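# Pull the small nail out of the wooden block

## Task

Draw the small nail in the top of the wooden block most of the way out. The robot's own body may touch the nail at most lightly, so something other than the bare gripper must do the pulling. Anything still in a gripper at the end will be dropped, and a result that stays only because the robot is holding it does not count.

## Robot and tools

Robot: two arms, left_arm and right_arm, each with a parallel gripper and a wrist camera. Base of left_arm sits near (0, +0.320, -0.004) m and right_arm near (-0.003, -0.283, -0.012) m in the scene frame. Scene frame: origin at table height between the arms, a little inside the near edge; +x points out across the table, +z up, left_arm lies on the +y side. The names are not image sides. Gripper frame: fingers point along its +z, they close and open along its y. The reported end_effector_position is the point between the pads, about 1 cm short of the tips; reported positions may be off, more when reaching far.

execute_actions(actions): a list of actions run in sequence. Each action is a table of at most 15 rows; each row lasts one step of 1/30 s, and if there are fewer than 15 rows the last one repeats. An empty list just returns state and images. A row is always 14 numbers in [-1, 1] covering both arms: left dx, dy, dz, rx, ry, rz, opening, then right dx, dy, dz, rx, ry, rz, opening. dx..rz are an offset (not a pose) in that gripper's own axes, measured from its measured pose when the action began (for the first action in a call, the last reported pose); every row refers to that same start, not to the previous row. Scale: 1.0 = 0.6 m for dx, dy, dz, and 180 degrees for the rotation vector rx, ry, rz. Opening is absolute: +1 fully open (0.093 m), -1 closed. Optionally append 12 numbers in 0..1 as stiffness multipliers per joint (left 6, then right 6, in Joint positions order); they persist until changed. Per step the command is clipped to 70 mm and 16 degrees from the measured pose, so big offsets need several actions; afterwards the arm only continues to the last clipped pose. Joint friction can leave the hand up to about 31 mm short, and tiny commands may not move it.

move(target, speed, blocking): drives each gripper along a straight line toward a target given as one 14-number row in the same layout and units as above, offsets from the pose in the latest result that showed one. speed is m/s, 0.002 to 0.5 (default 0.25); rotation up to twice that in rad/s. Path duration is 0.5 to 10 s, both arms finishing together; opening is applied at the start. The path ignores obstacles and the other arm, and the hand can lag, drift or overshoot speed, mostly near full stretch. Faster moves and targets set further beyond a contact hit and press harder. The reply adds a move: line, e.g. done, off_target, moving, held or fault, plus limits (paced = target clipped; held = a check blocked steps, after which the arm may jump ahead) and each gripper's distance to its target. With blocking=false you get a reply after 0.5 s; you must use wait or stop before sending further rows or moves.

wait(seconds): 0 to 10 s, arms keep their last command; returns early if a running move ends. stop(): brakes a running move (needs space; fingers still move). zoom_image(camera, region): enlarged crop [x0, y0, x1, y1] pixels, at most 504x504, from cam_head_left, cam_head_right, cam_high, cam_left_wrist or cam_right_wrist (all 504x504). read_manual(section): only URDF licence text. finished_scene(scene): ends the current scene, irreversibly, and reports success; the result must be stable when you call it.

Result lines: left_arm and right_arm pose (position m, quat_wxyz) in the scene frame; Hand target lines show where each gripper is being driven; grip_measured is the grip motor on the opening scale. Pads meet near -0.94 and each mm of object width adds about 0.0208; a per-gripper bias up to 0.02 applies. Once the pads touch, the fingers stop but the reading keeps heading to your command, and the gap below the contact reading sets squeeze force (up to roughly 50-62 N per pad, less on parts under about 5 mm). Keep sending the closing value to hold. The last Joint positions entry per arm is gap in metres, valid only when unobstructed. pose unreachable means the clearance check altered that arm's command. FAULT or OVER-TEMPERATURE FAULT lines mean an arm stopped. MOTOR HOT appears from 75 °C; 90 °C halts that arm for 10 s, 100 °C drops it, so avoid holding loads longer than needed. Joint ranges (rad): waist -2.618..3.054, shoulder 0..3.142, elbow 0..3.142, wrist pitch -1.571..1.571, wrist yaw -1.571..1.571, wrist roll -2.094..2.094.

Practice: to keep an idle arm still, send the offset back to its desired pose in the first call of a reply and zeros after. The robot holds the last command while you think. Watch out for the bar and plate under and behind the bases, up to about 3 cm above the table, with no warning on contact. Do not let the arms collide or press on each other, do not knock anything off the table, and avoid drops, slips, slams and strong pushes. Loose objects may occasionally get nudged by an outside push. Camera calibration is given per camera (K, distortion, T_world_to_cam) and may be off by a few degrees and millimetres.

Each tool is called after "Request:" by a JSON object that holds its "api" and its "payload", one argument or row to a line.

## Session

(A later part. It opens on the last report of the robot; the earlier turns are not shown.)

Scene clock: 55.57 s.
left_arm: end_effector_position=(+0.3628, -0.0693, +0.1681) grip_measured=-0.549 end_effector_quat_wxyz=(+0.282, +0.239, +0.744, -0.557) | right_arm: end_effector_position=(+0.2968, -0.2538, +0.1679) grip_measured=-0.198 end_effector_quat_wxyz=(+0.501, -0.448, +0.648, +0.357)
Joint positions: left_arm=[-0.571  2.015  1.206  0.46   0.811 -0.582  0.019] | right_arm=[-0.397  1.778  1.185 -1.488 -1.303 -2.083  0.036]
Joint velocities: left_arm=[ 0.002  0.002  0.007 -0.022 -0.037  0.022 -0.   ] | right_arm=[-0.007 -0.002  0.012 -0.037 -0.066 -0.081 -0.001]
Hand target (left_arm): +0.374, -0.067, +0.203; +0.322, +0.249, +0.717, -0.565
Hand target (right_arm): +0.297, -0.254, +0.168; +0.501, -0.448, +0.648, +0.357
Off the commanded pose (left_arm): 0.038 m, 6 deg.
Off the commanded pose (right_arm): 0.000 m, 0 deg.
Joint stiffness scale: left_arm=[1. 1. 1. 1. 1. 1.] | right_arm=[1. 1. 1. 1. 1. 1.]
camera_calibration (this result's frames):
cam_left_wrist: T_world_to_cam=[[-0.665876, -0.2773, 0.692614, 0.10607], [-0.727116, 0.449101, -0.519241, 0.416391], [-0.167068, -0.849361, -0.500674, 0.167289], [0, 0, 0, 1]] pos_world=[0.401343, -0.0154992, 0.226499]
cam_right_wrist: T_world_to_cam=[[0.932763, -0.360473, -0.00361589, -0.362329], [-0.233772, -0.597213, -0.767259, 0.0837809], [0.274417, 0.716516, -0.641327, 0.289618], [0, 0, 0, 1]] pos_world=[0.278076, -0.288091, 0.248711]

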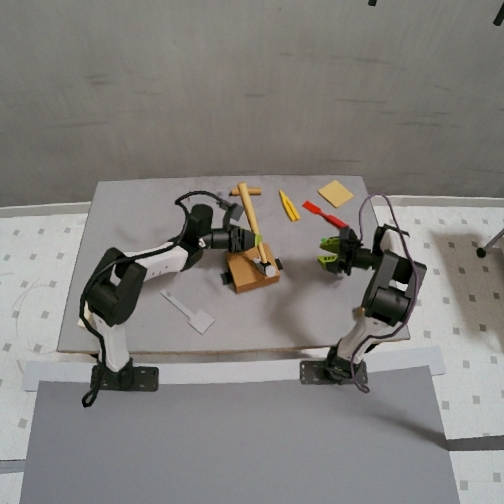

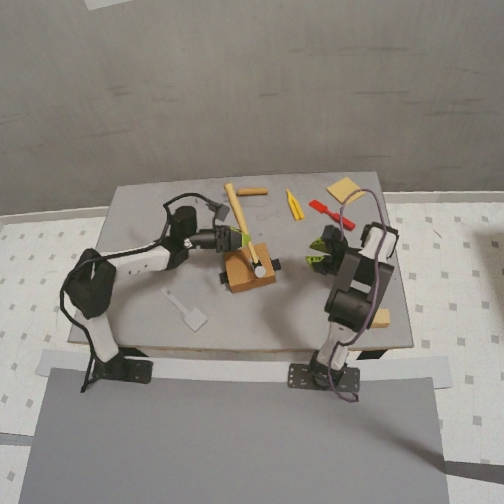

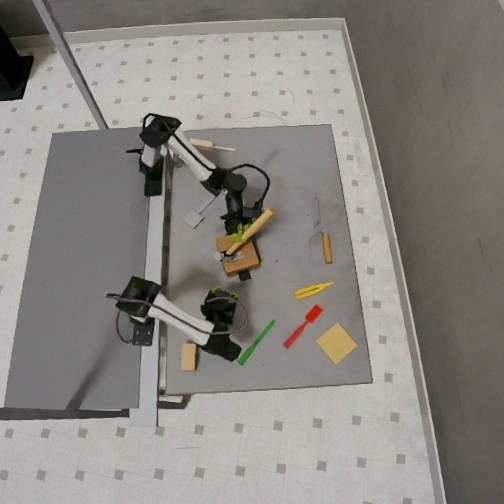

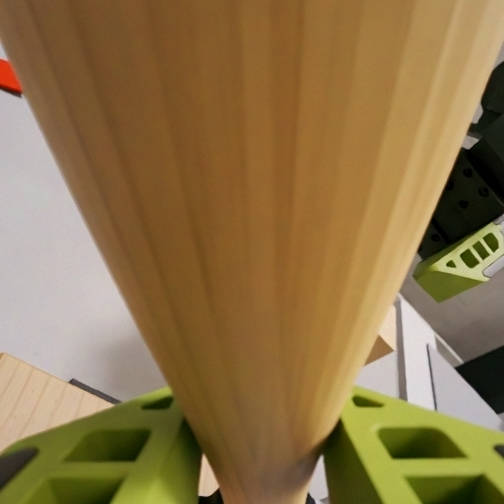

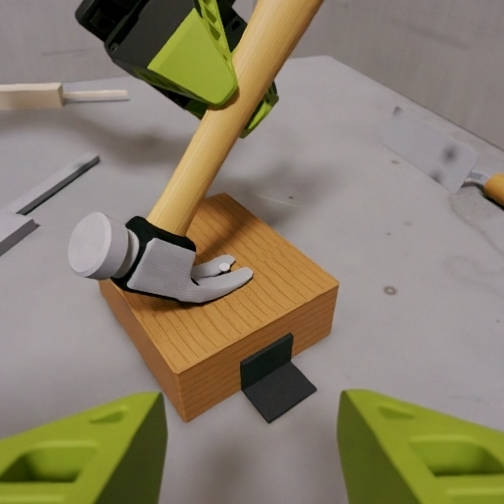

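Request:
{"api": "execute_actions", "payload": {
  "actions": [
    [[-0.0544,-0.0256,-0.0141,0.009,-0.0215,0.0216,-0.72,0,0,0,0,0,0,-0.2],[-0.0555,-0.0244,-0.0145,0.009,-0.0215,0.0216,-0.72,0,0,0,0,0,0,-0.2],[-0.0566,-0.0232,-0.015,0.009,-0.0215,0.0216,-0.72,0,0,0,0,0,0,-0.2],[-0.0577,-0.022,-0.0154,0.009,-0.0215,0.0216,-0.72,0,0,0,0,0,0,-0.2],[-0.0588,-0.0208,-0.0158,0.009,-0.0215,0.0216,-0.72,0,0,0,0,0,0,-0.2],[-0.0599,-0.0196,-0.0162,0.009,-0.0215,0.0216,-0.72,0,0,0,0,0,0,-0.2],[-0.061,-0.0184,-0.0166,0.009,-0.0215,0.0216,-0.72,0,0,0,0,0,0,-0.2],[-0.0621,-0.0172,-0.0171,0.009,-0.0215,0.0216,-0.72,0,0,0,0,0,0,-0.2],[-0.0632,-0.016,-0.0175,0.009,-0.0215,0.0216,-0.72,0,0,0,0,0,0,-0.2],[-0.0643,-0.0148,-0.0179,0.009,-0.0215,0.0216,-0.72,0,0,0,0,0,0,-0.2],[-0.0654,-0.0136,-0.0183,0.009,-0.0215,0.0216,-0.72,0,0,0,0,0,0,-0.2],[-0.0665,-0.0124,-0.0187,0.009,-0.0215,0.0216,-0.72,0,0,0,0,0,0,-0.2],[-0.0676,-0.0112,-0.0192,0.009,-0.0215,0.0216,-0.72,0,0,0,0,0,0,-0.2],[-0.0687,-0.01,-0.0196,0.009,-0.0215,0.0216,-0.72,0,0,0,0,0,0,-0.2],[-0.0698,-0.0089,-0.02,0.009,-0.0215,0.0216,-0.72,0,0,0,0,0,0,-0.2]]
  ]
}}

Request:
{"api": "wait", "payload": {
  "seconds": 0.4
}}

Request:
{"api": "zoom_image", "payload": {
  "camera": "cam_right_wrist",
  "region": [150, 230, 270, 320]
}}

Scene clock: 57.60 s.
left_arm: end_effector_position=(+0.3672, -0.0643, +0.1692) grip_measured=-0.549 end_effector_quat_wxyz=(+0.280, +0.241, +0.746, -0.554) | right_arm: end_effector_position=(+0.2968, -0.2538, +0.1679) grip_measured=-0.198 end_effector_quat_wxyz=(+0.501, -0.448, +0.648, +0.357)
Joint positions: left_arm=[-0.555  2.015  1.221  0.427  0.828 -0.565  0.019] | right_arm=[-0.397  1.778  1.185 -1.488 -1.303 -2.083  0.036]
Joint velocities: left_arm=[ 0.007  0.012  0.051 -0.154  0.007  0.095  0.   ] | right_arm=[-0.022 -0.017  0.002 -0.007 -0.037 -0.081  0.   ]
Hand target (left_arm): +0.385, -0.059, +0.204; +0.323, +0.251, +0.718, -0.564
Hand target (right_arm): +0.297, -0.254, +0.168; +0.501, -0.448, +0.648, +0.357
Off the commanded pose (left_arm): 0.040 m, 6 deg.
Off the commanded pose (right_arm): 0.000 m, 0 deg.
Joint stiffness scale: left_arm=[1. 1. 1. 1. 1. 1.] | right_arm=[1. 1. 1. 1. 1. 1.]
camera_calibration (this result's frames):
cam_left_wrist: T_world_to_cam=[[-0.666255, -0.280034, 0.691148, 0.109833], [-0.72606, 0.455026, -0.515546, 0.417274], [-0.17012, -0.8453, -0.506485, 0.175258], [0, 0, 0, 1]] pos_world=[0.405958, -0.0109684, 0.227979]
cam_right_wrist: T_world_to_cam=[[0.932763, -0.360473, -0.00361589, -0.362329], [-0.233772, -0.597213, -0.767259, 0.0837809], [0.274417, 0.716516, -0.641327, 0.289618], [0, 0, 0, 1]] pos_world=[0.278076, -0.288091, 0.248711]

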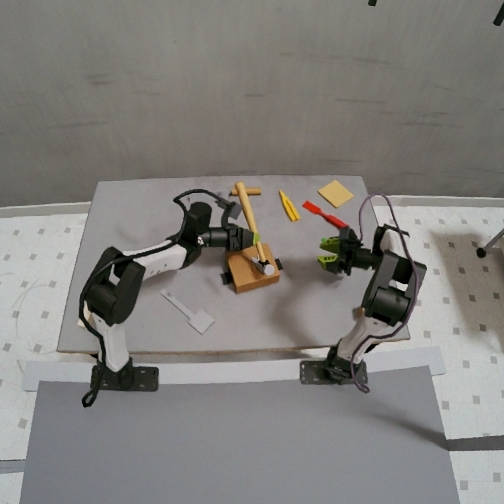

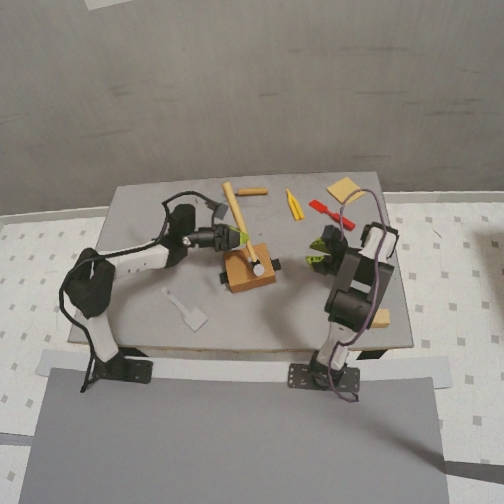

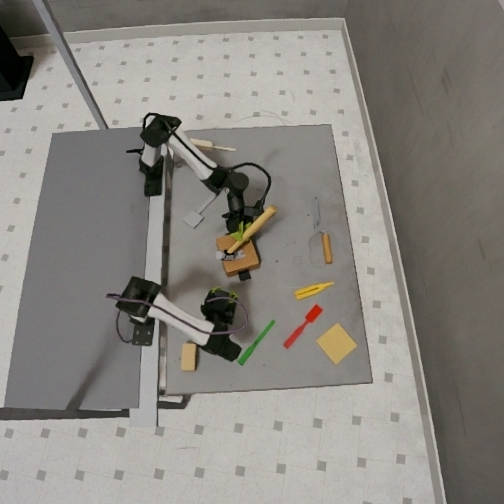

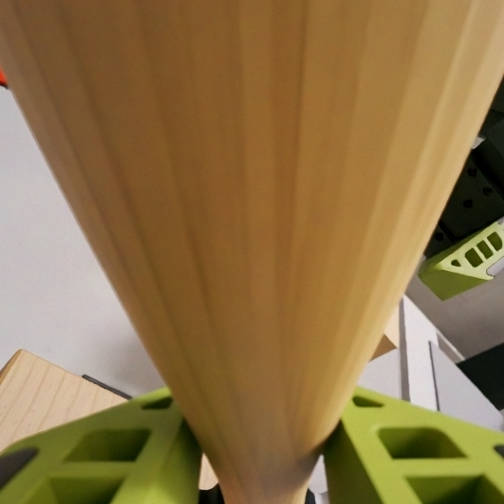

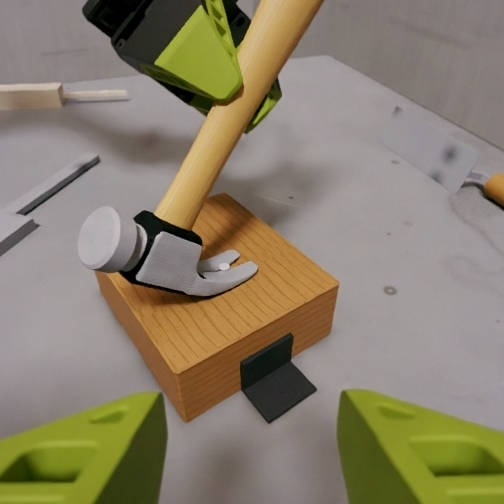

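Scene clock: 58.00 s.
left_arm: end_effector_position=(+0.3671, -0.0643, +0.1691) grip_measured=-0.549 end_effector_quat_wxyz=(+0.279, +0.242, +0.746, -0.554) | right_arm: end_effector_position=(+0.2968, -0.2538, +0.1679) grip_measured=-0.198 end_effector_quat_wxyz=(+0.501, -0.448, +0.648, +0.357)
Joint positions: left_arm=[-0.554  2.015  1.225  0.416  0.83  -0.56   0.019] | right_arm=[-0.397  1.778  1.185 -1.488 -1.303 -2.083  0.036]
Joint velocities: left_arm=[ 0.007 -0.007 -0.007 -0.081 -0.037  0.037  0.001] | right_arm=[-0.012  0.002  0.007 -0.007 -0.037  0.007  0.001]
Hand target (left_arm): +0.385, -0.059, +0.204; +0.323, +0.251, +0.718, -0.564
Hand target (right_arm): +0.297, -0.254, +0.168; +0.501, -0.448, +0.648, +0.357
Off the commanded pose (left_arm): 0.040 m, 6 deg.
Off the commanded pose (right_arm): 0.000 m, 0 deg.
Joint stiffness scale: left_arm=[1. 1. 1. 1. 1. 1.] | right_arm=[1. 1. 1. 1. 1. 1.]
wait: 0.40 s; at rest by 0.17 s
camera_calibration (this result's frames):
cam_left_wrist: T_world_to_cam=[[-0.666201, -0.28097, 0.690819, 0.109883], [-0.725497, 0.458694, -0.513083, 0.416764], [-0.172714, -0.843004, -0.509426, 0.176783], [0, 0, 0, 1]] pos_world=[0.406098, -0.0112649, 0.227982]
cam_right_wrist: T_world_to_cam=[[0.932763, -0.360473, -0.00361589, -0.362329], [-0.233772, -0.597213, -0.767259, 0.0837809], [0.274417, 0.716516, -0.641327, 0.289618], [0, 0, 0, 1]] pos_world=[0.278076, -0.288091, 0.248711]

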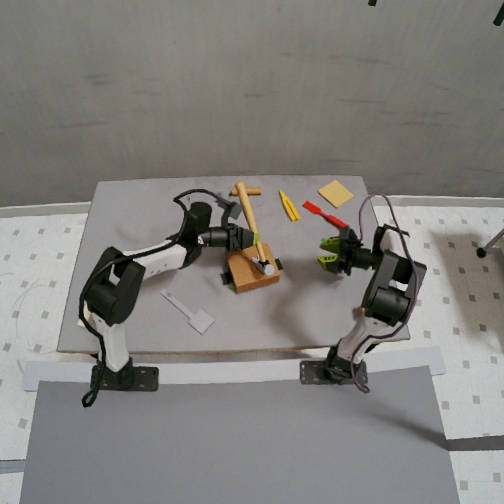

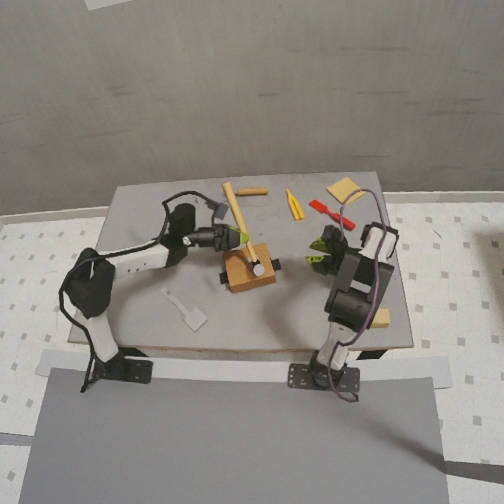

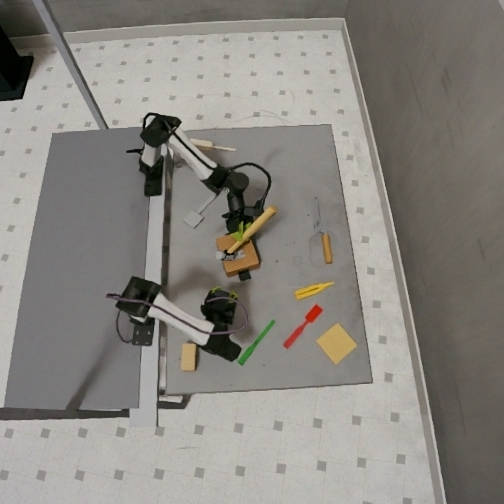

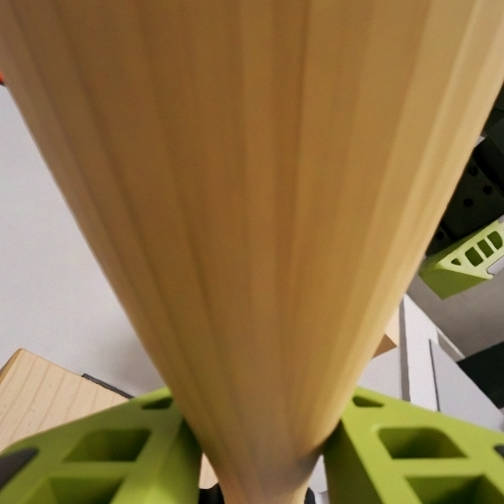

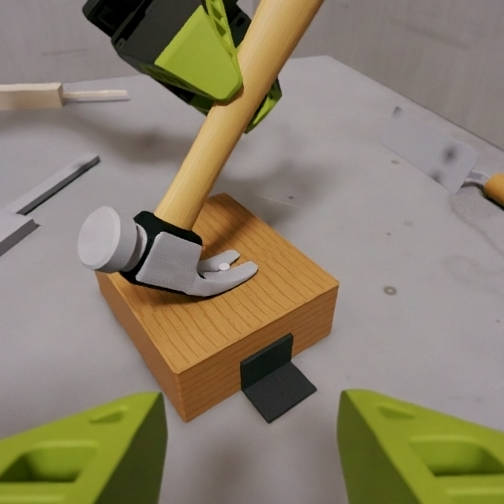

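Region (150, 230, 270, 320) of cam_right_wrist's 504x504 image, scaled by 4.200, with more detail than that image has; it fills the top 378 rows of this view, and the rest is white.

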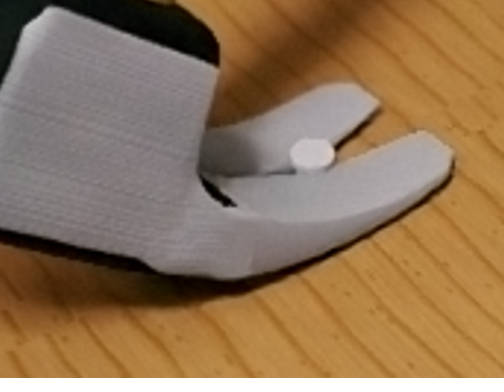

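Request:
{"api": "execute_actions", "payload": {
  "actions": [
    [[-0.0596,-0.0195,-0.0171,0.0075,-0.0243,0.0274,-0.72,0,0,0,0,0,0,-0.2],[-0.0577,-0.0217,-0.0165,0.0056,-0.0243,0.0326,-0.72,0,0,0,0,0,0,-0.2],[-0.0552,-0.0246,-0.0158,0.0037,-0.0243,0.0378,-0.72,0,0,0,0,0,0,-0.2],[-0.0523,-0.0279,-0.0149,0.0018,-0.0243,0.043,-0.72,0,0,0,0,0,0,-0.2],[-0.0494,-0.0313,-0.014,-0.0001,-0.0243,0.0482,-0.72,0,0,0,0,0,0,-0.2],[-0.0465,-0.0346,-0.0132,-0.002,-0.0243,0.0534,-0.72,0,0,0,0,0,0,-0.2],[-0.0436,-0.038,-0.0123,-0.0035,-0.0243,0.0576,-0.72,0,0,0,0,0,0,-0.2],[-0.0407,-0.0413,-0.0115,-0.005,-0.0243,0.0617,-0.72,0,0,0,0,0,0,-0.2],[-0.0378,-0.0447,-0.0106,-0.0062,-0.0243,0.0648,-0.72,0,0,0,0,0,0,-0.2],[-0.0349,-0.048,-0.0097,-0.0073,-0.0243,0.068,-0.72,0,0,0,0,0,0,-0.2],[-0.032,-0.0514,-0.0089,-0.0081,-0.0243,0.07,-0.72,0,0,0,0,0,0,-0.2],[-0.0291,-0.0547,-0.008,-0.0088,-0.0243,0.0721,-0.72,0,0,0,0,0,0,-0.2],[-0.026,-0.0583,-0.0071,-0.0092,-0.0243,0.0732,-0.72,0,0,0,0,0,0,-0.2],[-0.0228,-0.062,-0.0061,-0.0096,-0.0243,0.0742,-0.72,0,0,0,0,0,0,-0.2],[-0.0197,-0.0656,-0.0052,-0.0096,-0.0243,0.0742,-0.72,0,0,0,0,0,0,-0.2]]
  ]
}}

Request:
{"api": "wait", "payload": {
  "seconds": 0.4
}}

Request:
{"api": "zoom_image", "payload": {
  "camera": "cam_right_wrist",
  "region": [130, 200, 290, 320]
}}

Scene clock: 60.00 s.
left_arm: end_effector_position=(+0.3515, -0.0713, +0.1706) grip_measured=-0.549 end_effector_quat_wxyz=(+0.327, +0.286, +0.741, -0.513) | right_arm: end_effector_position=(+0.2968, -0.2538, +0.1679) grip_measured=-0.198 end_effector_quat_wxyz=(+0.501, -0.448, +0.648, +0.357)
Joint positions: left_arm=[-0.604  1.956  1.175  0.398  0.733 -0.422  0.019] | right_arm=[-0.397  1.778  1.185 -1.488 -1.303 -2.083  0.036]
Joint velocities: left_arm=[-0.144 -0.129 -0.134 -0.037 -0.491  0.051 -0.   ] | right_arm=[ 0.007  0.002 -0.012 -0.037 -0.007 -0.007 -0.   ]
Hand target (left_arm): +0.348, -0.072, +0.204; +0.372, +0.303, +0.711, -0.515
Hand target (right_arm): +0.297, -0.254, +0.168; +0.501, -0.448, +0.648, +0.357
Off the commanded pose (left_arm): 0.035 m, 7 deg.
Off the commanded pose (right_arm): 0.000 m, 0 deg.
Joint stiffness scale: left_arm=[1. 1. 1. 1. 1. 1.] | right_arm=[1. 1. 1. 1. 1. 1.]
camera_calibration (this result's frames):
cam_left_wrist: T_world_to_cam=[[-0.754366, -0.322111, 0.571994, 0.144734], [-0.650468, 0.484185, -0.585197, 0.397177], [-0.0884526, -0.813516, -0.574776, 0.152604], [0, 0, 0, 1]] pos_world=[0.381032, -0.0215405, 0.237353]
cam_right_wrist: T_world_to_cam=[[0.932763, -0.360473, -0.00361589, -0.362329], [-0.233772, -0.597213, -0.767259, 0.0837809], [0.274417, 0.716516, -0.641327, 0.289618], [0, 0, 0, 1]] pos_world=[0.278076, -0.288091, 0.248711]

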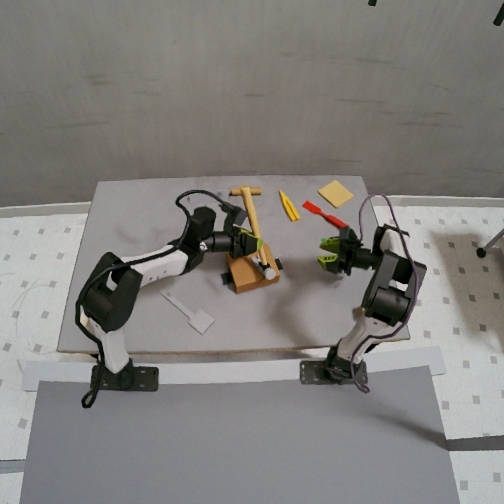

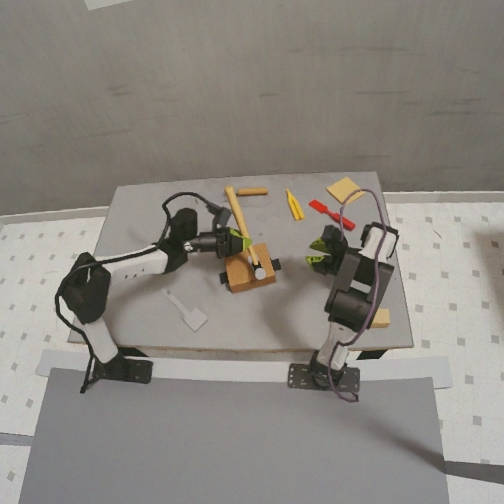

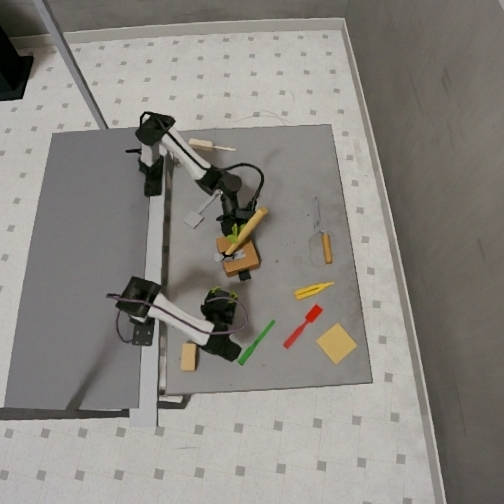

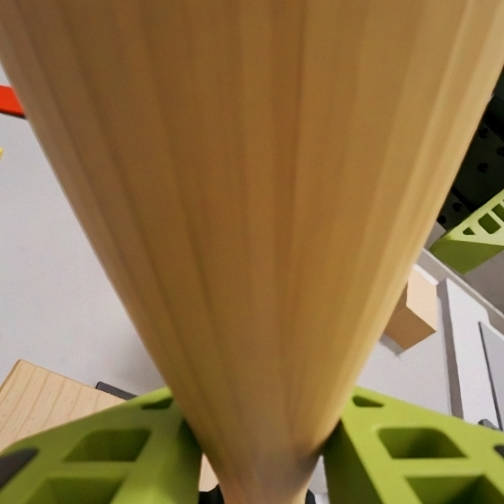

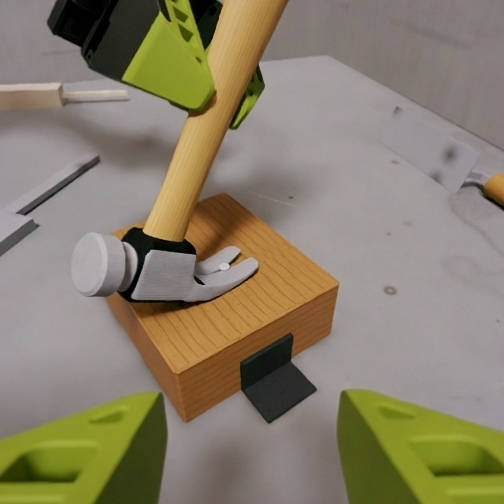

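Scene clock: 60.40 s.
left_arm: end_effector_position=(+0.3502, -0.0731, +0.1708) grip_measured=-0.549 end_effector_quat_wxyz=(+0.336, +0.288, +0.742, -0.504) | right_arm: end_effector_position=(+0.2968, -0.2538, +0.1679) grip_measured=-0.198 end_effector_quat_wxyz=(+0.501, -0.448, +0.648, +0.357)
Joint positions: left_arm=[-0.616  1.947  1.168  0.398  0.702 -0.409  0.019] | right_arm=[-0.397  1.778  1.185 -1.488 -1.303 -2.083  0.036]
Joint velocities: left_arm=[-0.002 -0.002  0.002  0.007 -0.022 -0.022 -0.001] | right_arm=[-0.007  0.002 -0.002  0.022 -0.007 -0.022 -0.   ]
Hand target (left_arm): +0.348, -0.073, +0.204; +0.372, +0.303, +0.711, -0.515
Hand target (right_arm): +0.297, -0.254, +0.168; +0.501, -0.448, +0.648, +0.357
Off the commanded pose (left_arm): 0.034 m, 6 deg.
Off the commanded pose (right_arm): 0.000 m, 0 deg.
Joint stiffness scale: left_arm=[1. 1. 1. 1. 1. 1.] | right_arm=[1. 1. 1. 1. 1. 1.]
wait: 0.40 s; at rest by 0.27 s
camera_calibration (this result's frames):
cam_left_wrist: T_world_to_cam=[[-0.761067, -0.338378, 0.553423, 0.147414], [-0.645352, 0.481199, -0.593269, 0.396681], [-0.0655571, -0.808671, -0.584598, 0.145097], [0, 0, 0, 1]] pos_world=[0.377703, -0.0236651, 0.238579]
cam_right_wrist: T_world_to_cam=[[0.932763, -0.360473, -0.00361589, -0.362329], [-0.233772, -0.597213, -0.767259, 0.0837809], [0.274417, 0.716516, -0.641327, 0.289618], [0, 0, 0, 1]] pos_world=[0.278076, -0.288091, 0.248711]

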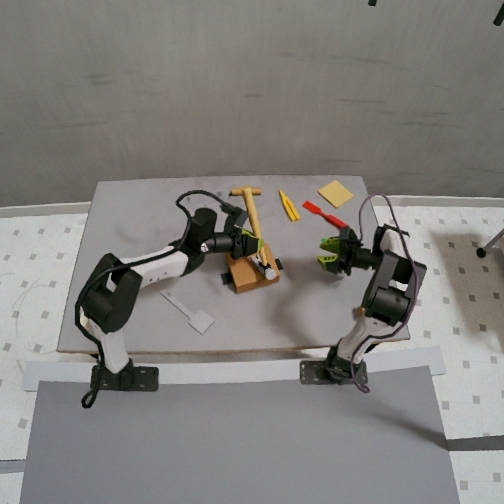

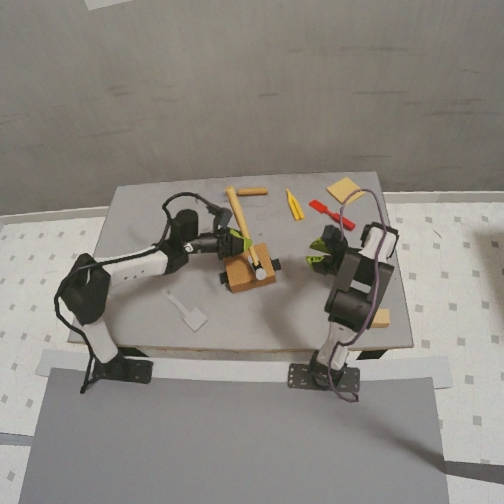

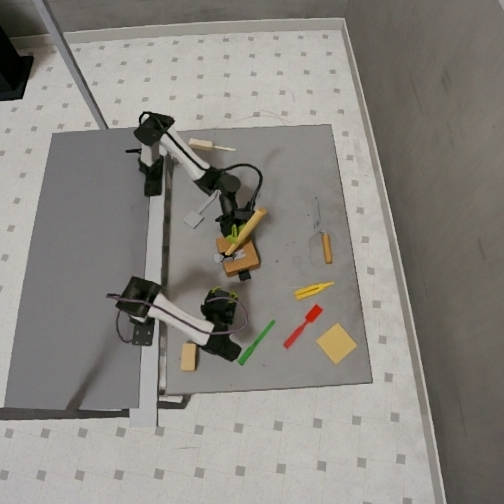

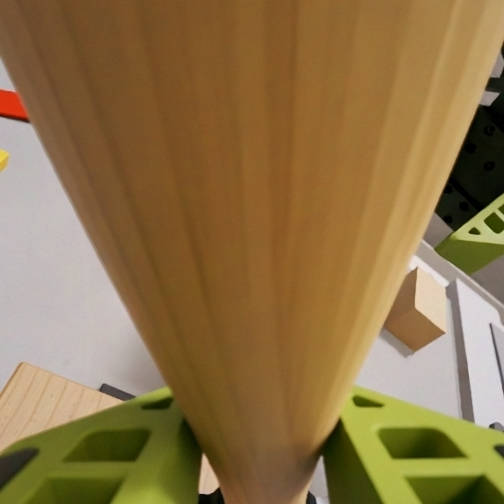

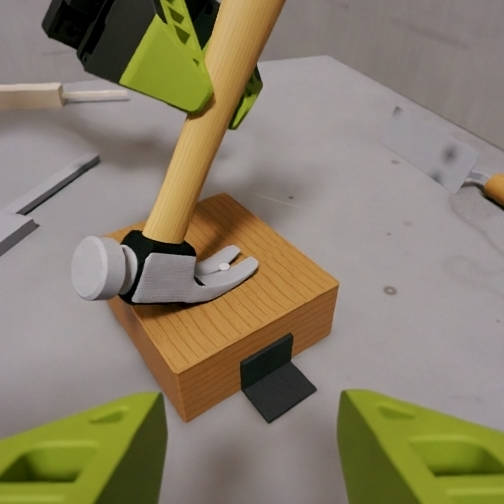

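Region (130, 200, 290, 320) of cam_right_wrist's 504x504 image, scaled by 3.150, with more detail than that image has; it fills the top 378 rows of this view, and the rest is white.

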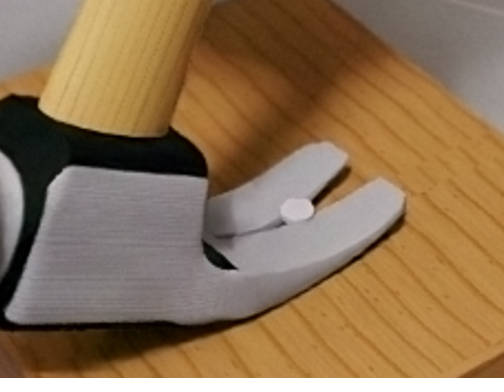

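Request:
{"api": "execute_actions", "payload": {
  "actions": [
    [[-0.0406,-0.0345,-0.0154,0.0099,-0.0208,0.0272,-0.72,0,0,0,0,0,0,-0.2],[-0.0393,-0.0361,-0.0148,0.008,-0.0208,0.0324,-0.72,0,0,0,0,0,0,-0.2],[-0.0379,-0.0378,-0.0141,0.0061,-0.0208,0.0376,-0.72,0,0,0,0,0,0,-0.2],[-0.0362,-0.0399,-0.0134,0.0042,-0.0208,0.0428,-0.72,0,0,0,0,0,0,-0.2],[-0.0345,-0.0419,-0.0127,0.0023,-0.0208,0.048,-0.72,0,0,0,0,0,0,-0.2],[-0.0329,-0.0439,-0.012,0.0004,-0.0208,0.0532,-0.72,0,0,0,0,0,0,-0.2],[-0.0312,-0.046,-0.0112,-0.0011,-0.0208,0.0574,-0.72,0,0,0,0,0,0,-0.2],[-0.0296,-0.048,-0.0105,-0.0026,-0.0208,0.0615,-0.72,0,0,0,0,0,0,-0.2],[-0.0279,-0.05,-0.0098,-0.0038,-0.0208,0.0646,-0.72,0,0,0,0,0,0,-0.2],[-0.0262,-0.0521,-0.009,-0.0049,-0.0208,0.0678,-0.72,0,0,0,0,0,0,-0.2],[-0.0246,-0.0541,-0.0083,-0.0057,-0.0208,0.0698,-0.72,0,0,0,0,0,0,-0.2],[-0.0229,-0.0562,-0.0076,-0.0064,-0.0208,0.0719,-0.72,0,0,0,0,0,0,-0.2],[-0.0212,-0.0582,-0.0068,-0.0068,-0.0208,0.073,-0.72,0,0,0,0,0,0,-0.2],[-0.0195,-0.0603,-0.0061,-0.0072,-0.0208,0.074,-0.72,0,0,0,0,0,0,-0.2],[-0.0178,-0.0624,-0.0053,-0.0072,-0.0208,0.074,-0.72,0,0,0,0,0,0,-0.2]]
  ]
}}

Request:
{"api": "wait", "payload": {
  "seconds": 0.4
}}

Request:
{"api": "zoom_image", "payload": {
  "camera": "cam_right_wrist",
  "region": [130, 200, 290, 320]
}}

Scene clock: 61.90 s.
left_arm: end_effector_position=(+0.3445, -0.0789, +0.1706) grip_measured=-0.549 end_effector_quat_wxyz=(+0.376, +0.301, +0.744, -0.463) | right_arm: end_effector_position=(+0.2968, -0.2538, +0.1679) grip_measured=-0.198 end_effector_quat_wxyz=(+0.501, -0.448, +0.648, +0.357)
Joint positions: left_arm=[-0.663  1.913  1.137  0.398  0.579 -0.34   0.019] | right_arm=[-0.397  1.778  1.185 -1.488 -1.303 -2.083  0.036]
Joint velocities: left_arm=[-0.061 -0.037 -0.076 -0.007 -0.168 -0.022 -0.001] | right_arm=[ 0.002  0.002  0.002 -0.037  0.022 -0.007  0.   ]
Hand target (left_arm): +0.327, -0.084, +0.199; +0.418, +0.351, +0.699, -0.462
Hand target (right_arm): +0.297, -0.254, +0.168; +0.501, -0.448, +0.648, +0.357
Off the commanded pose (left_arm): 0.035 m, 9 deg.
Off the commanded pose (right_arm): 0.000 m, 0 deg.
Joint stiffness scale: left_arm=[1. 1. 1. 1. 1. 1.] | right_arm=[1. 1. 1. 1. 1. 1.]
camera_calibration (this result's frames):
cam_left_wrist: T_world_to_cam=[[-0.790646, -0.400849, 0.462816, 0.161937], [-0.6115, 0.478993, -0.629789, 0.390109], [0.0307648, -0.780952, -0.623833, 0.115668], [0, 0, 0, 1]] pos_world=[0.363028, -0.0316162, 0.242896]
cam_right_wrist: T_world_to_cam=[[0.932763, -0.360473, -0.00361589, -0.362329], [-0.233772, -0.597213, -0.767259, 0.0837809], [0.274417, 0.716516, -0.641327, 0.289618], [0, 0, 0, 1]] pos_world=[0.278076, -0.288091, 0.248711]

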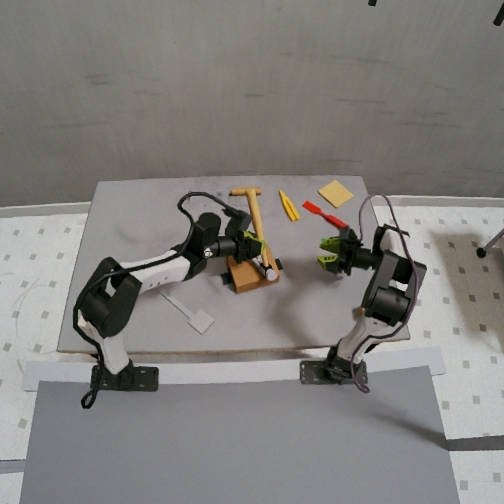

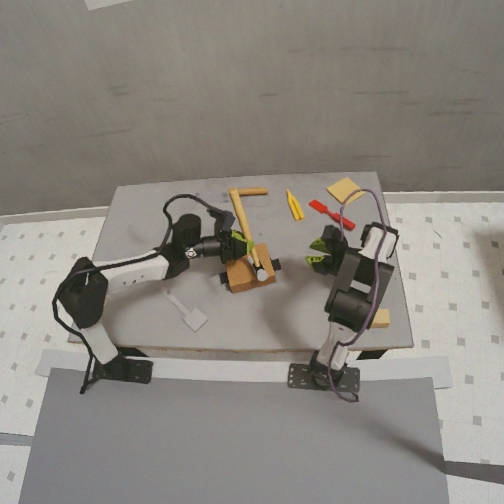

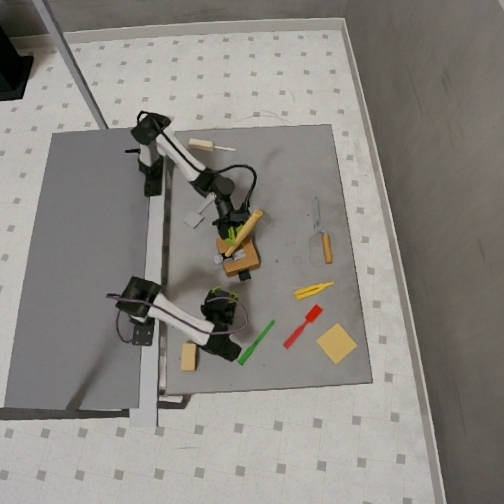

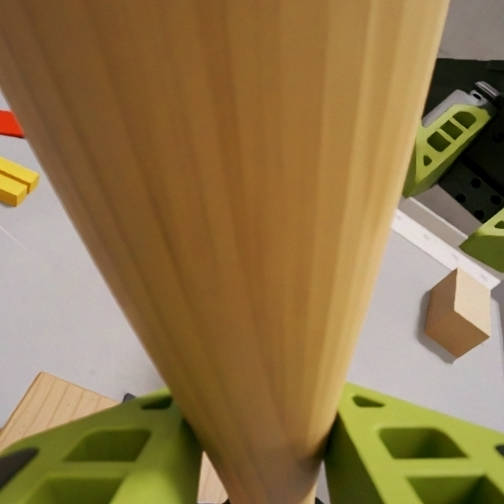

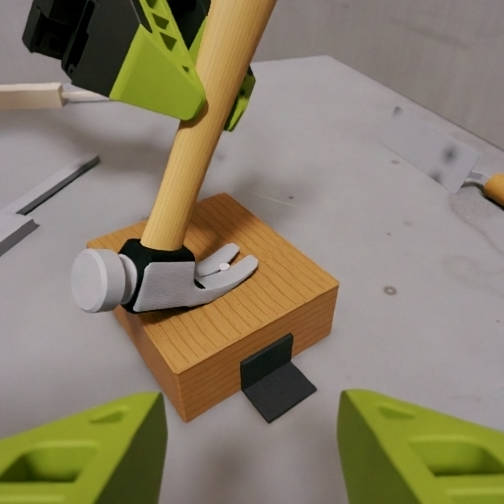

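Scene clock: 62.30 s.
left_arm: end_effector_position=(+0.3447, -0.0788, +0.1707) grip_measured=-0.549 end_effector_quat_wxyz=(+0.380, +0.299, +0.745, -0.460) | right_arm: end_effector_position=(+0.2968, -0.2538, +0.1679) grip_measured=-0.198 end_effector_quat_wxyz=(+0.501, -0.448, +0.648, +0.357)
Joint positions: left_arm=[-0.667  1.91   1.134  0.399  0.565 -0.339  0.019] | right_arm=[-0.397  1.778  1.185 -1.488 -1.303 -2.083  0.036]
Joint velocities: left_arm=[ 0.002 -0.007  0.002 -0.037  0.022 -0.007  0.   ] | right_arm=[-0.007 -0.022  0.002 -0.11   0.022 -0.007 -0.001]
Hand target (left_arm): +0.328, -0.084, +0.199; +0.419, +0.351, +0.699, -0.462
Hand target (right_arm): +0.297, -0.254, +0.168; +0.501, -0.448, +0.648, +0.357
Off the commanded pose (left_arm): 0.035 m, 9 deg.
Off the commanded pose (right_arm): 0.000 m, 0 deg.
Joint stiffness scale: left_arm=[1. 1. 1. 1. 1. 1.] | right_arm=[1. 1. 1. 1. 1. 1.]
wait: 0.40 s; at rest by 0.20 s
camera_calibration (this result's frames):
cam_left_wrist: T_world_to_cam=[[-0.788926, -0.409885, 0.457811, 0.161653], [-0.613101, 0.475007, -0.631249, 0.390732], [0.0412762, -0.778693, -0.626046, 0.112696], [0, 0, 0, 1]] pos_world=[0.362438, -0.0315859, 0.243196]
cam_right_wrist: T_world_to_cam=[[0.932763, -0.360473, -0.00361589, -0.362329], [-0.233772, -0.597213, -0.767259, 0.0837809], [0.274417, 0.716516, -0.641327, 0.289618], [0, 0, 0, 1]] pos_world=[0.278076, -0.288091, 0.248711]

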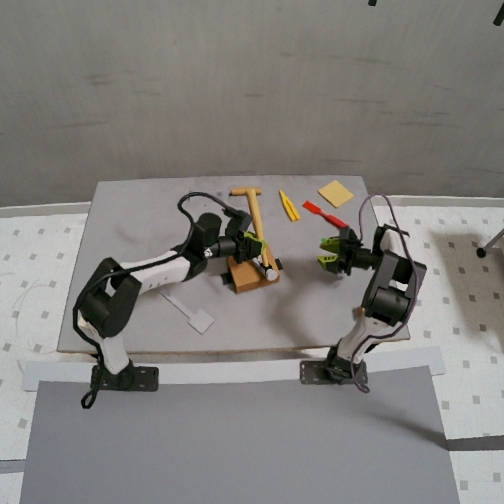

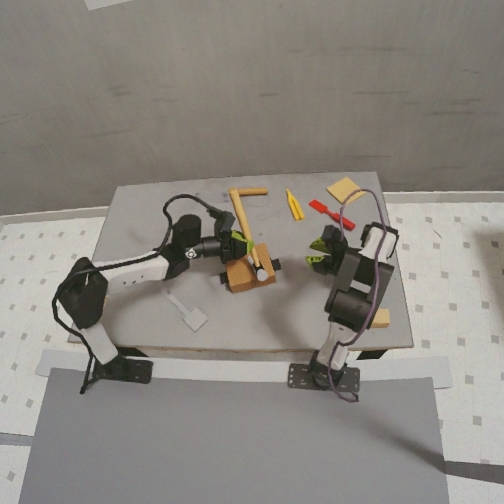

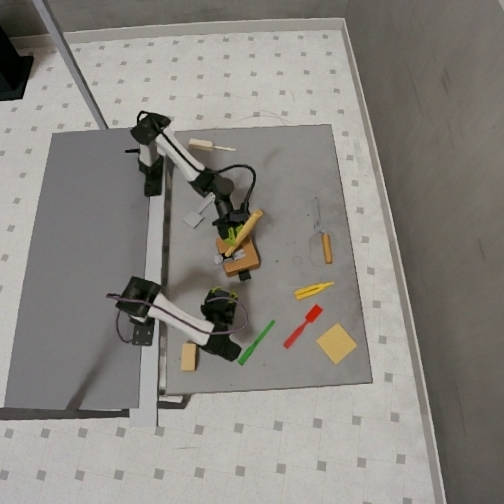

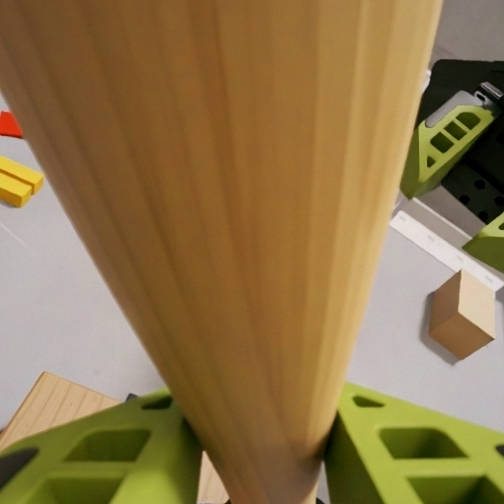

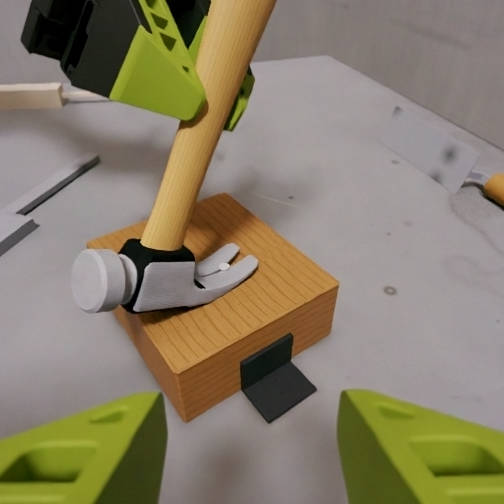

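Region (130, 200, 290, 320) of cam_right_wrist's 504x504 image, scaled by 3.150, with more detail than that image has; it fills the top 378 rows of this view, and the rest is white.

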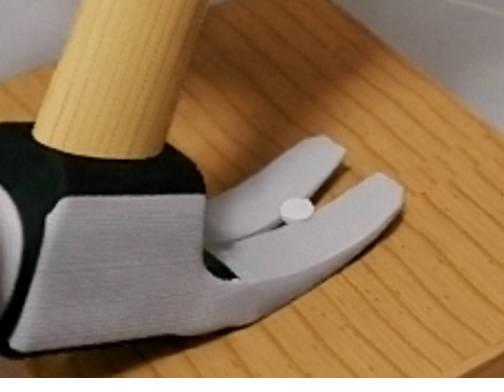

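Request:
{"api": "execute_actions", "payload": {
  "actions": [
    [[-0.0232,-0.0509,-0.0129,0.0213,-0.0146,0.0457,-0.72,0,0,0,0,0,0,-0.2],[-0.0206,-0.0546,-0.012,0.023,-0.0144,0.0471,-0.72,0,0,0,0,0,0,-0.2],[-0.0181,-0.0583,-0.0111,0.0247,-0.0142,0.0484,-0.72,0,0,0,0,0,0,-0.2],[-0.0155,-0.062,-0.0102,0.0264,-0.014,0.0498,-0.72,0,0,0,0,0,0,-0.2],[-0.013,-0.0657,-0.0093,0.0281,-0.0139,0.0512,-0.72,0,0,0,0,0,0,-0.2],[-0.0104,-0.0694,-0.0084,0.0298,-0.0137,0.0526,-0.72,0,0,0,0,0,0,-0.2],[-0.0079,-0.0731,-0.0075,0.0315,-0.0135,0.054,-0.72,0,0,0,0,0,0,-0.2],[-0.0053,-0.0769,-0.0066,0.0331,-0.0133,0.0553,-0.72,0,0,0,0,0,0,-0.2],[-0.0028,-0.0806,-0.0057,0.0348,-0.0131,0.0567,-0.72,0,0,0,0,0,0,-0.2],[-0.0002,-0.0843,-0.0048,0.0365,-0.0129,0.0581,-0.72,0,0,0,0,0,0,-0.2],[0.0023,-0.088,-0.0039,0.0382,-0.0128,0.0595,-0.72,0,0,0,0,0,0,-0.2],[0.0049,-0.0917,-0.003,0.0399,-0.0126,0.0609,-0.72,0,0,0,0,0,0,-0.2],[0.0074,-0.0954,-0.0021,0.0416,-0.0124,0.0622,-0.72,0,0,0,0,0,0,-0.2],[0.01,-0.0991,-0.0012,0.0433,-0.0122,0.0636,-0.72,0,0,0,0,0,0,-0.2],[0.0125,-0.1028,-0.0003,0.045,-0.012,0.065,-0.72,0,0,0,0,0,0,-0.2]]
  ]
}}

Request:
{"api": "wait", "payload": {
  "seconds": 0.5
}}

Request:
{"api": "zoom_image", "payload": {
  "camera": "cam_right_wrist",
  "region": [130, 200, 290, 320]
}}

Scene clock: 63.97 s.
left_arm: end_effector_position=(+0.3430, -0.0802, +0.1698) grip_measured=-0.549 end_effector_quat_wxyz=(+0.406, +0.295, +0.737, -0.452) | right_arm: end_effector_position=(+0.2968, -0.2538, +0.1679) grip_measured=-0.198 end_effector_quat_wxyz=(+0.501, -0.448, +0.648, +0.357)
Joint positions: left_arm=[-0.685  1.905  1.089  0.482  0.513 -0.338  0.019] | right_arm=[-0.397  1.778  1.185 -1.488 -1.303 -2.083  0.036]
Joint velocities: left_arm=[-0.071 -0.002 -0.09   0.168 -0.139 -0.007 -0.001] | right_arm=[-0.007 -0.017  0.007  0.022 -0.125  0.037 -0.   ]
Hand target (left_arm): +0.294, -0.101, +0.190; +0.417, +0.388, +0.672, -0.474
Hand target (right_arm): +0.297, -0.254, +0.168; +0.501, -0.448, +0.648, +0.357
Off the commanded pose (left_arm): 0.060 m, 14 deg.
Off the commanded pose (right_arm): 0.000 m, 0 deg.
Joint stiffness scale: left_arm=[1. 1. 1. 1. 1. 1.] | right_arm=[1. 1. 1. 1. 1. 1.]
camera_calibration (this result's frames):
cam_left_wrist: T_world_to_cam=[[-0.796431, -0.427323, 0.427893, 0.166373], [-0.597548, 0.447384, -0.66542, 0.387993], [0.0929167, -0.785648, -0.611657, 0.090369], [0, 0, 0, 1]] pos_world=[0.355952, -0.0314889, 0.242263]
cam_right_wrist: T_world_to_cam=[[0.932763, -0.360473, -0.00361589, -0.362329], [-0.233772, -0.597213, -0.767259, 0.0837809], [0.274417, 0.716516, -0.641327, 0.289618], [0, 0, 0, 1]] pos_world=[0.278076, -0.288091, 0.248711]

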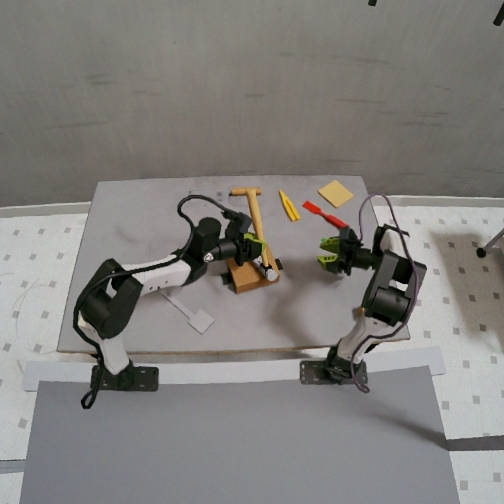

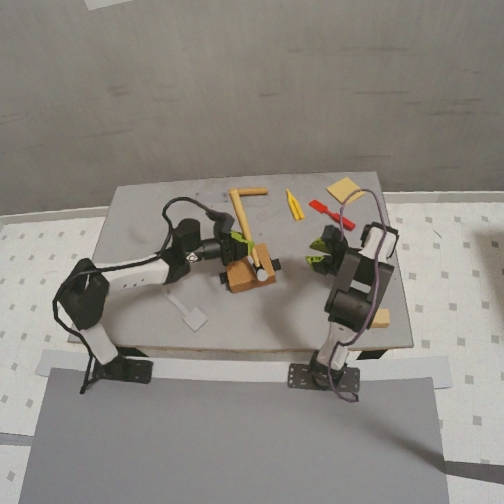

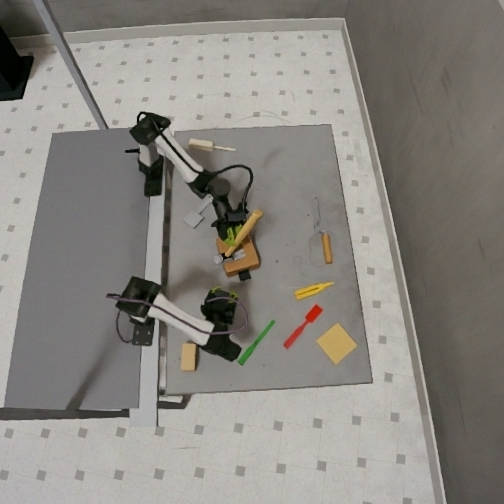

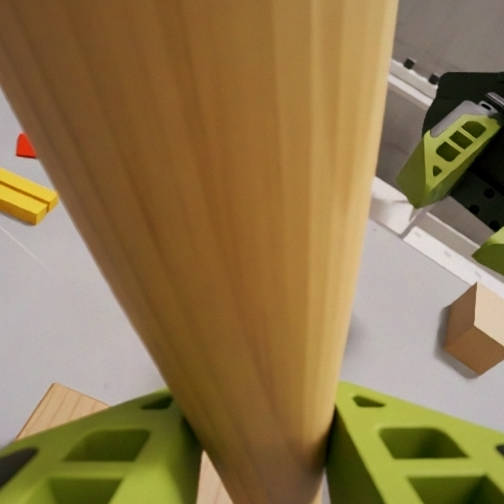

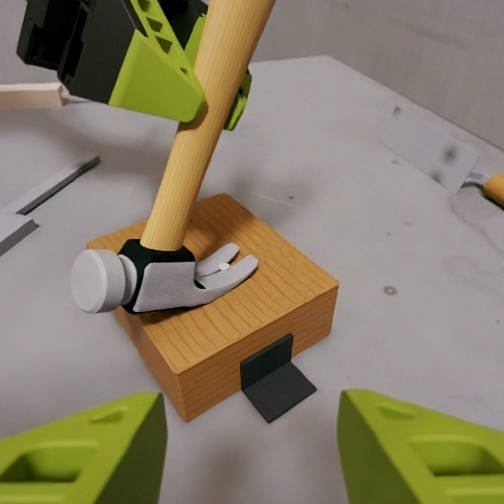

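Scene clock: 64.47 s.
left_arm: end_effector_position=(+0.3430, -0.0802, +0.1697) grip_measured=-0.549 end_effector_quat_wxyz=(+0.411, +0.294, +0.736, -0.451) | right_arm: end_effector_position=(+0.2968, -0.2538, +0.1679) grip_measured=-0.198 end_effector_quat_wxyz=(+0.501, -0.448, +0.648, +0.357)
Joint positions: left_arm=[-0.688  1.905  1.081  0.499  0.503 -0.338  0.019] | right_arm=[-0.397  1.778  1.185 -1.488 -1.303 -2.083  0.036]
Joint velocities: left_arm=[-0.017 -0.017 -0.012 -0.051 -0.037 -0.007 -0.001] | right_arm=[-0.012 -0.002  0.002  0.022  0.022  0.066 -0.   ]
Hand target (left_arm): +0.294, -0.101, +0.189; +0.416, +0.388, +0.672, -0.474
Hand target (right_arm): +0.297, -0.254, +0.168; +0.501, -0.448, +0.648, +0.357
Off the commanded pose (left_arm): 0.061 m, 14 deg.
Off the commanded pose (right_arm): 0.000 m, 0 deg.
Joint stiffness scale: left_arm=[1. 1. 1. 1. 1. 1.] | right_arm=[1. 1. 1. 1. 1. 1.]
wait: 0.50 s; at rest by 0.20 s
camera_calibration (this result's frames):
cam_left_wrist: T_world_to_cam=[[-0.797307, -0.431095, 0.422445, 0.167415], [-0.594644, 0.441089, -0.672189, 0.387624], [0.103441, -0.787145, -0.608031, 0.0859411], [0, 0, 0, 1]] pos_world=[0.35509, -0.0311571, 0.242088]
cam_right_wrist: T_world_to_cam=[[0.932763, -0.360473, -0.00361589, -0.362329], [-0.233772, -0.597213, -0.767259, 0.0837809], [0.274417, 0.716516, -0.641327, 0.289618], [0, 0, 0, 1]] pos_world=[0.278076, -0.288091, 0.248711]

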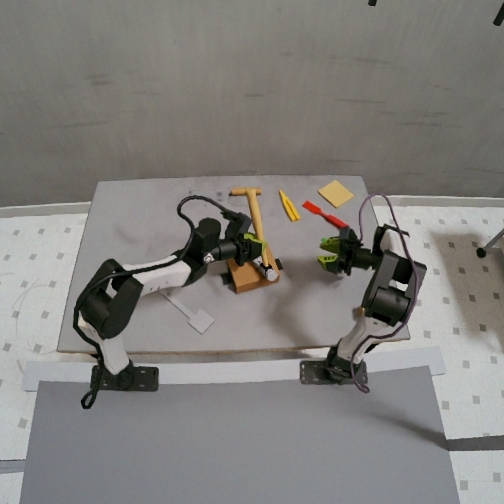

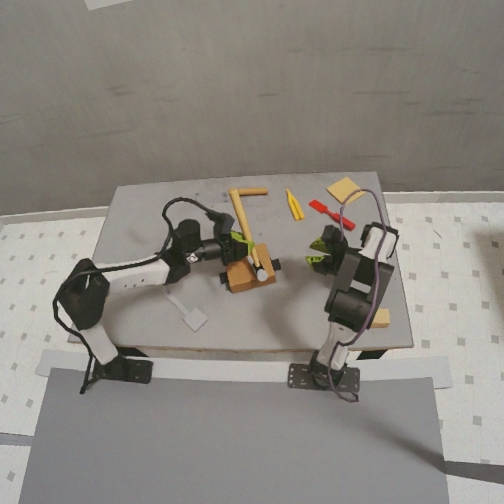

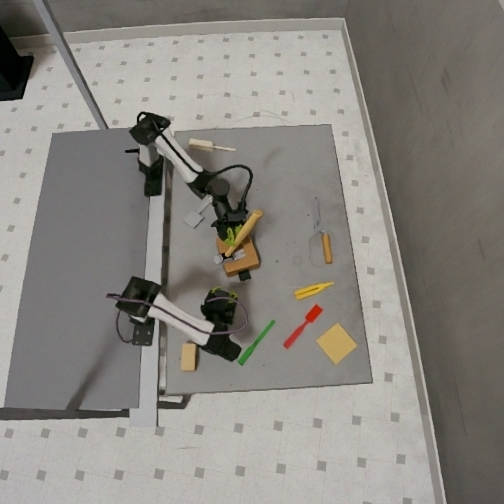

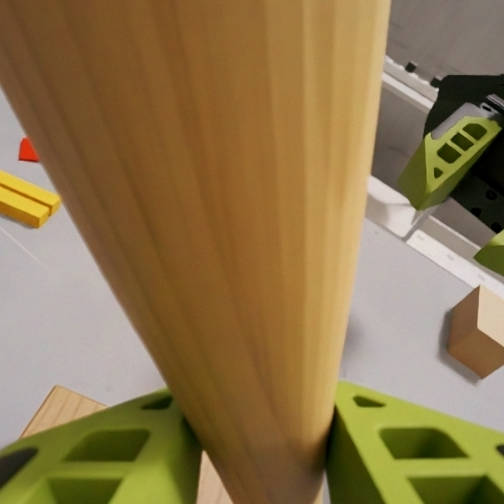

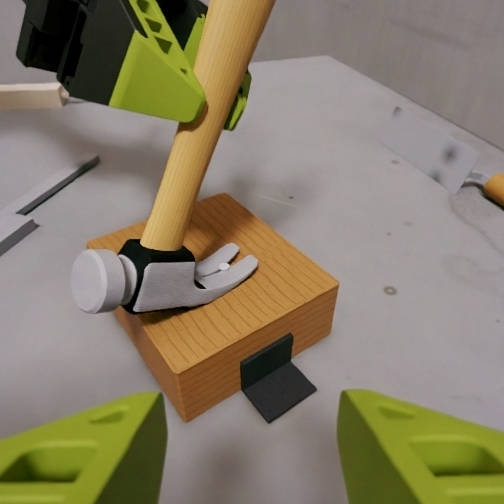

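Region (130, 200, 290, 320) of cam_right_wrist's 504x504 image, scaled by 3.150, with more detail than that image has; it fills the top 378 rows of this view, and the rest is white.

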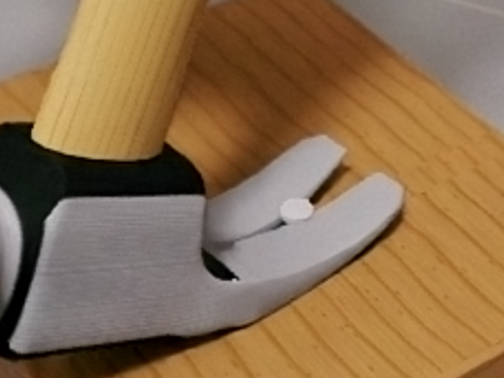

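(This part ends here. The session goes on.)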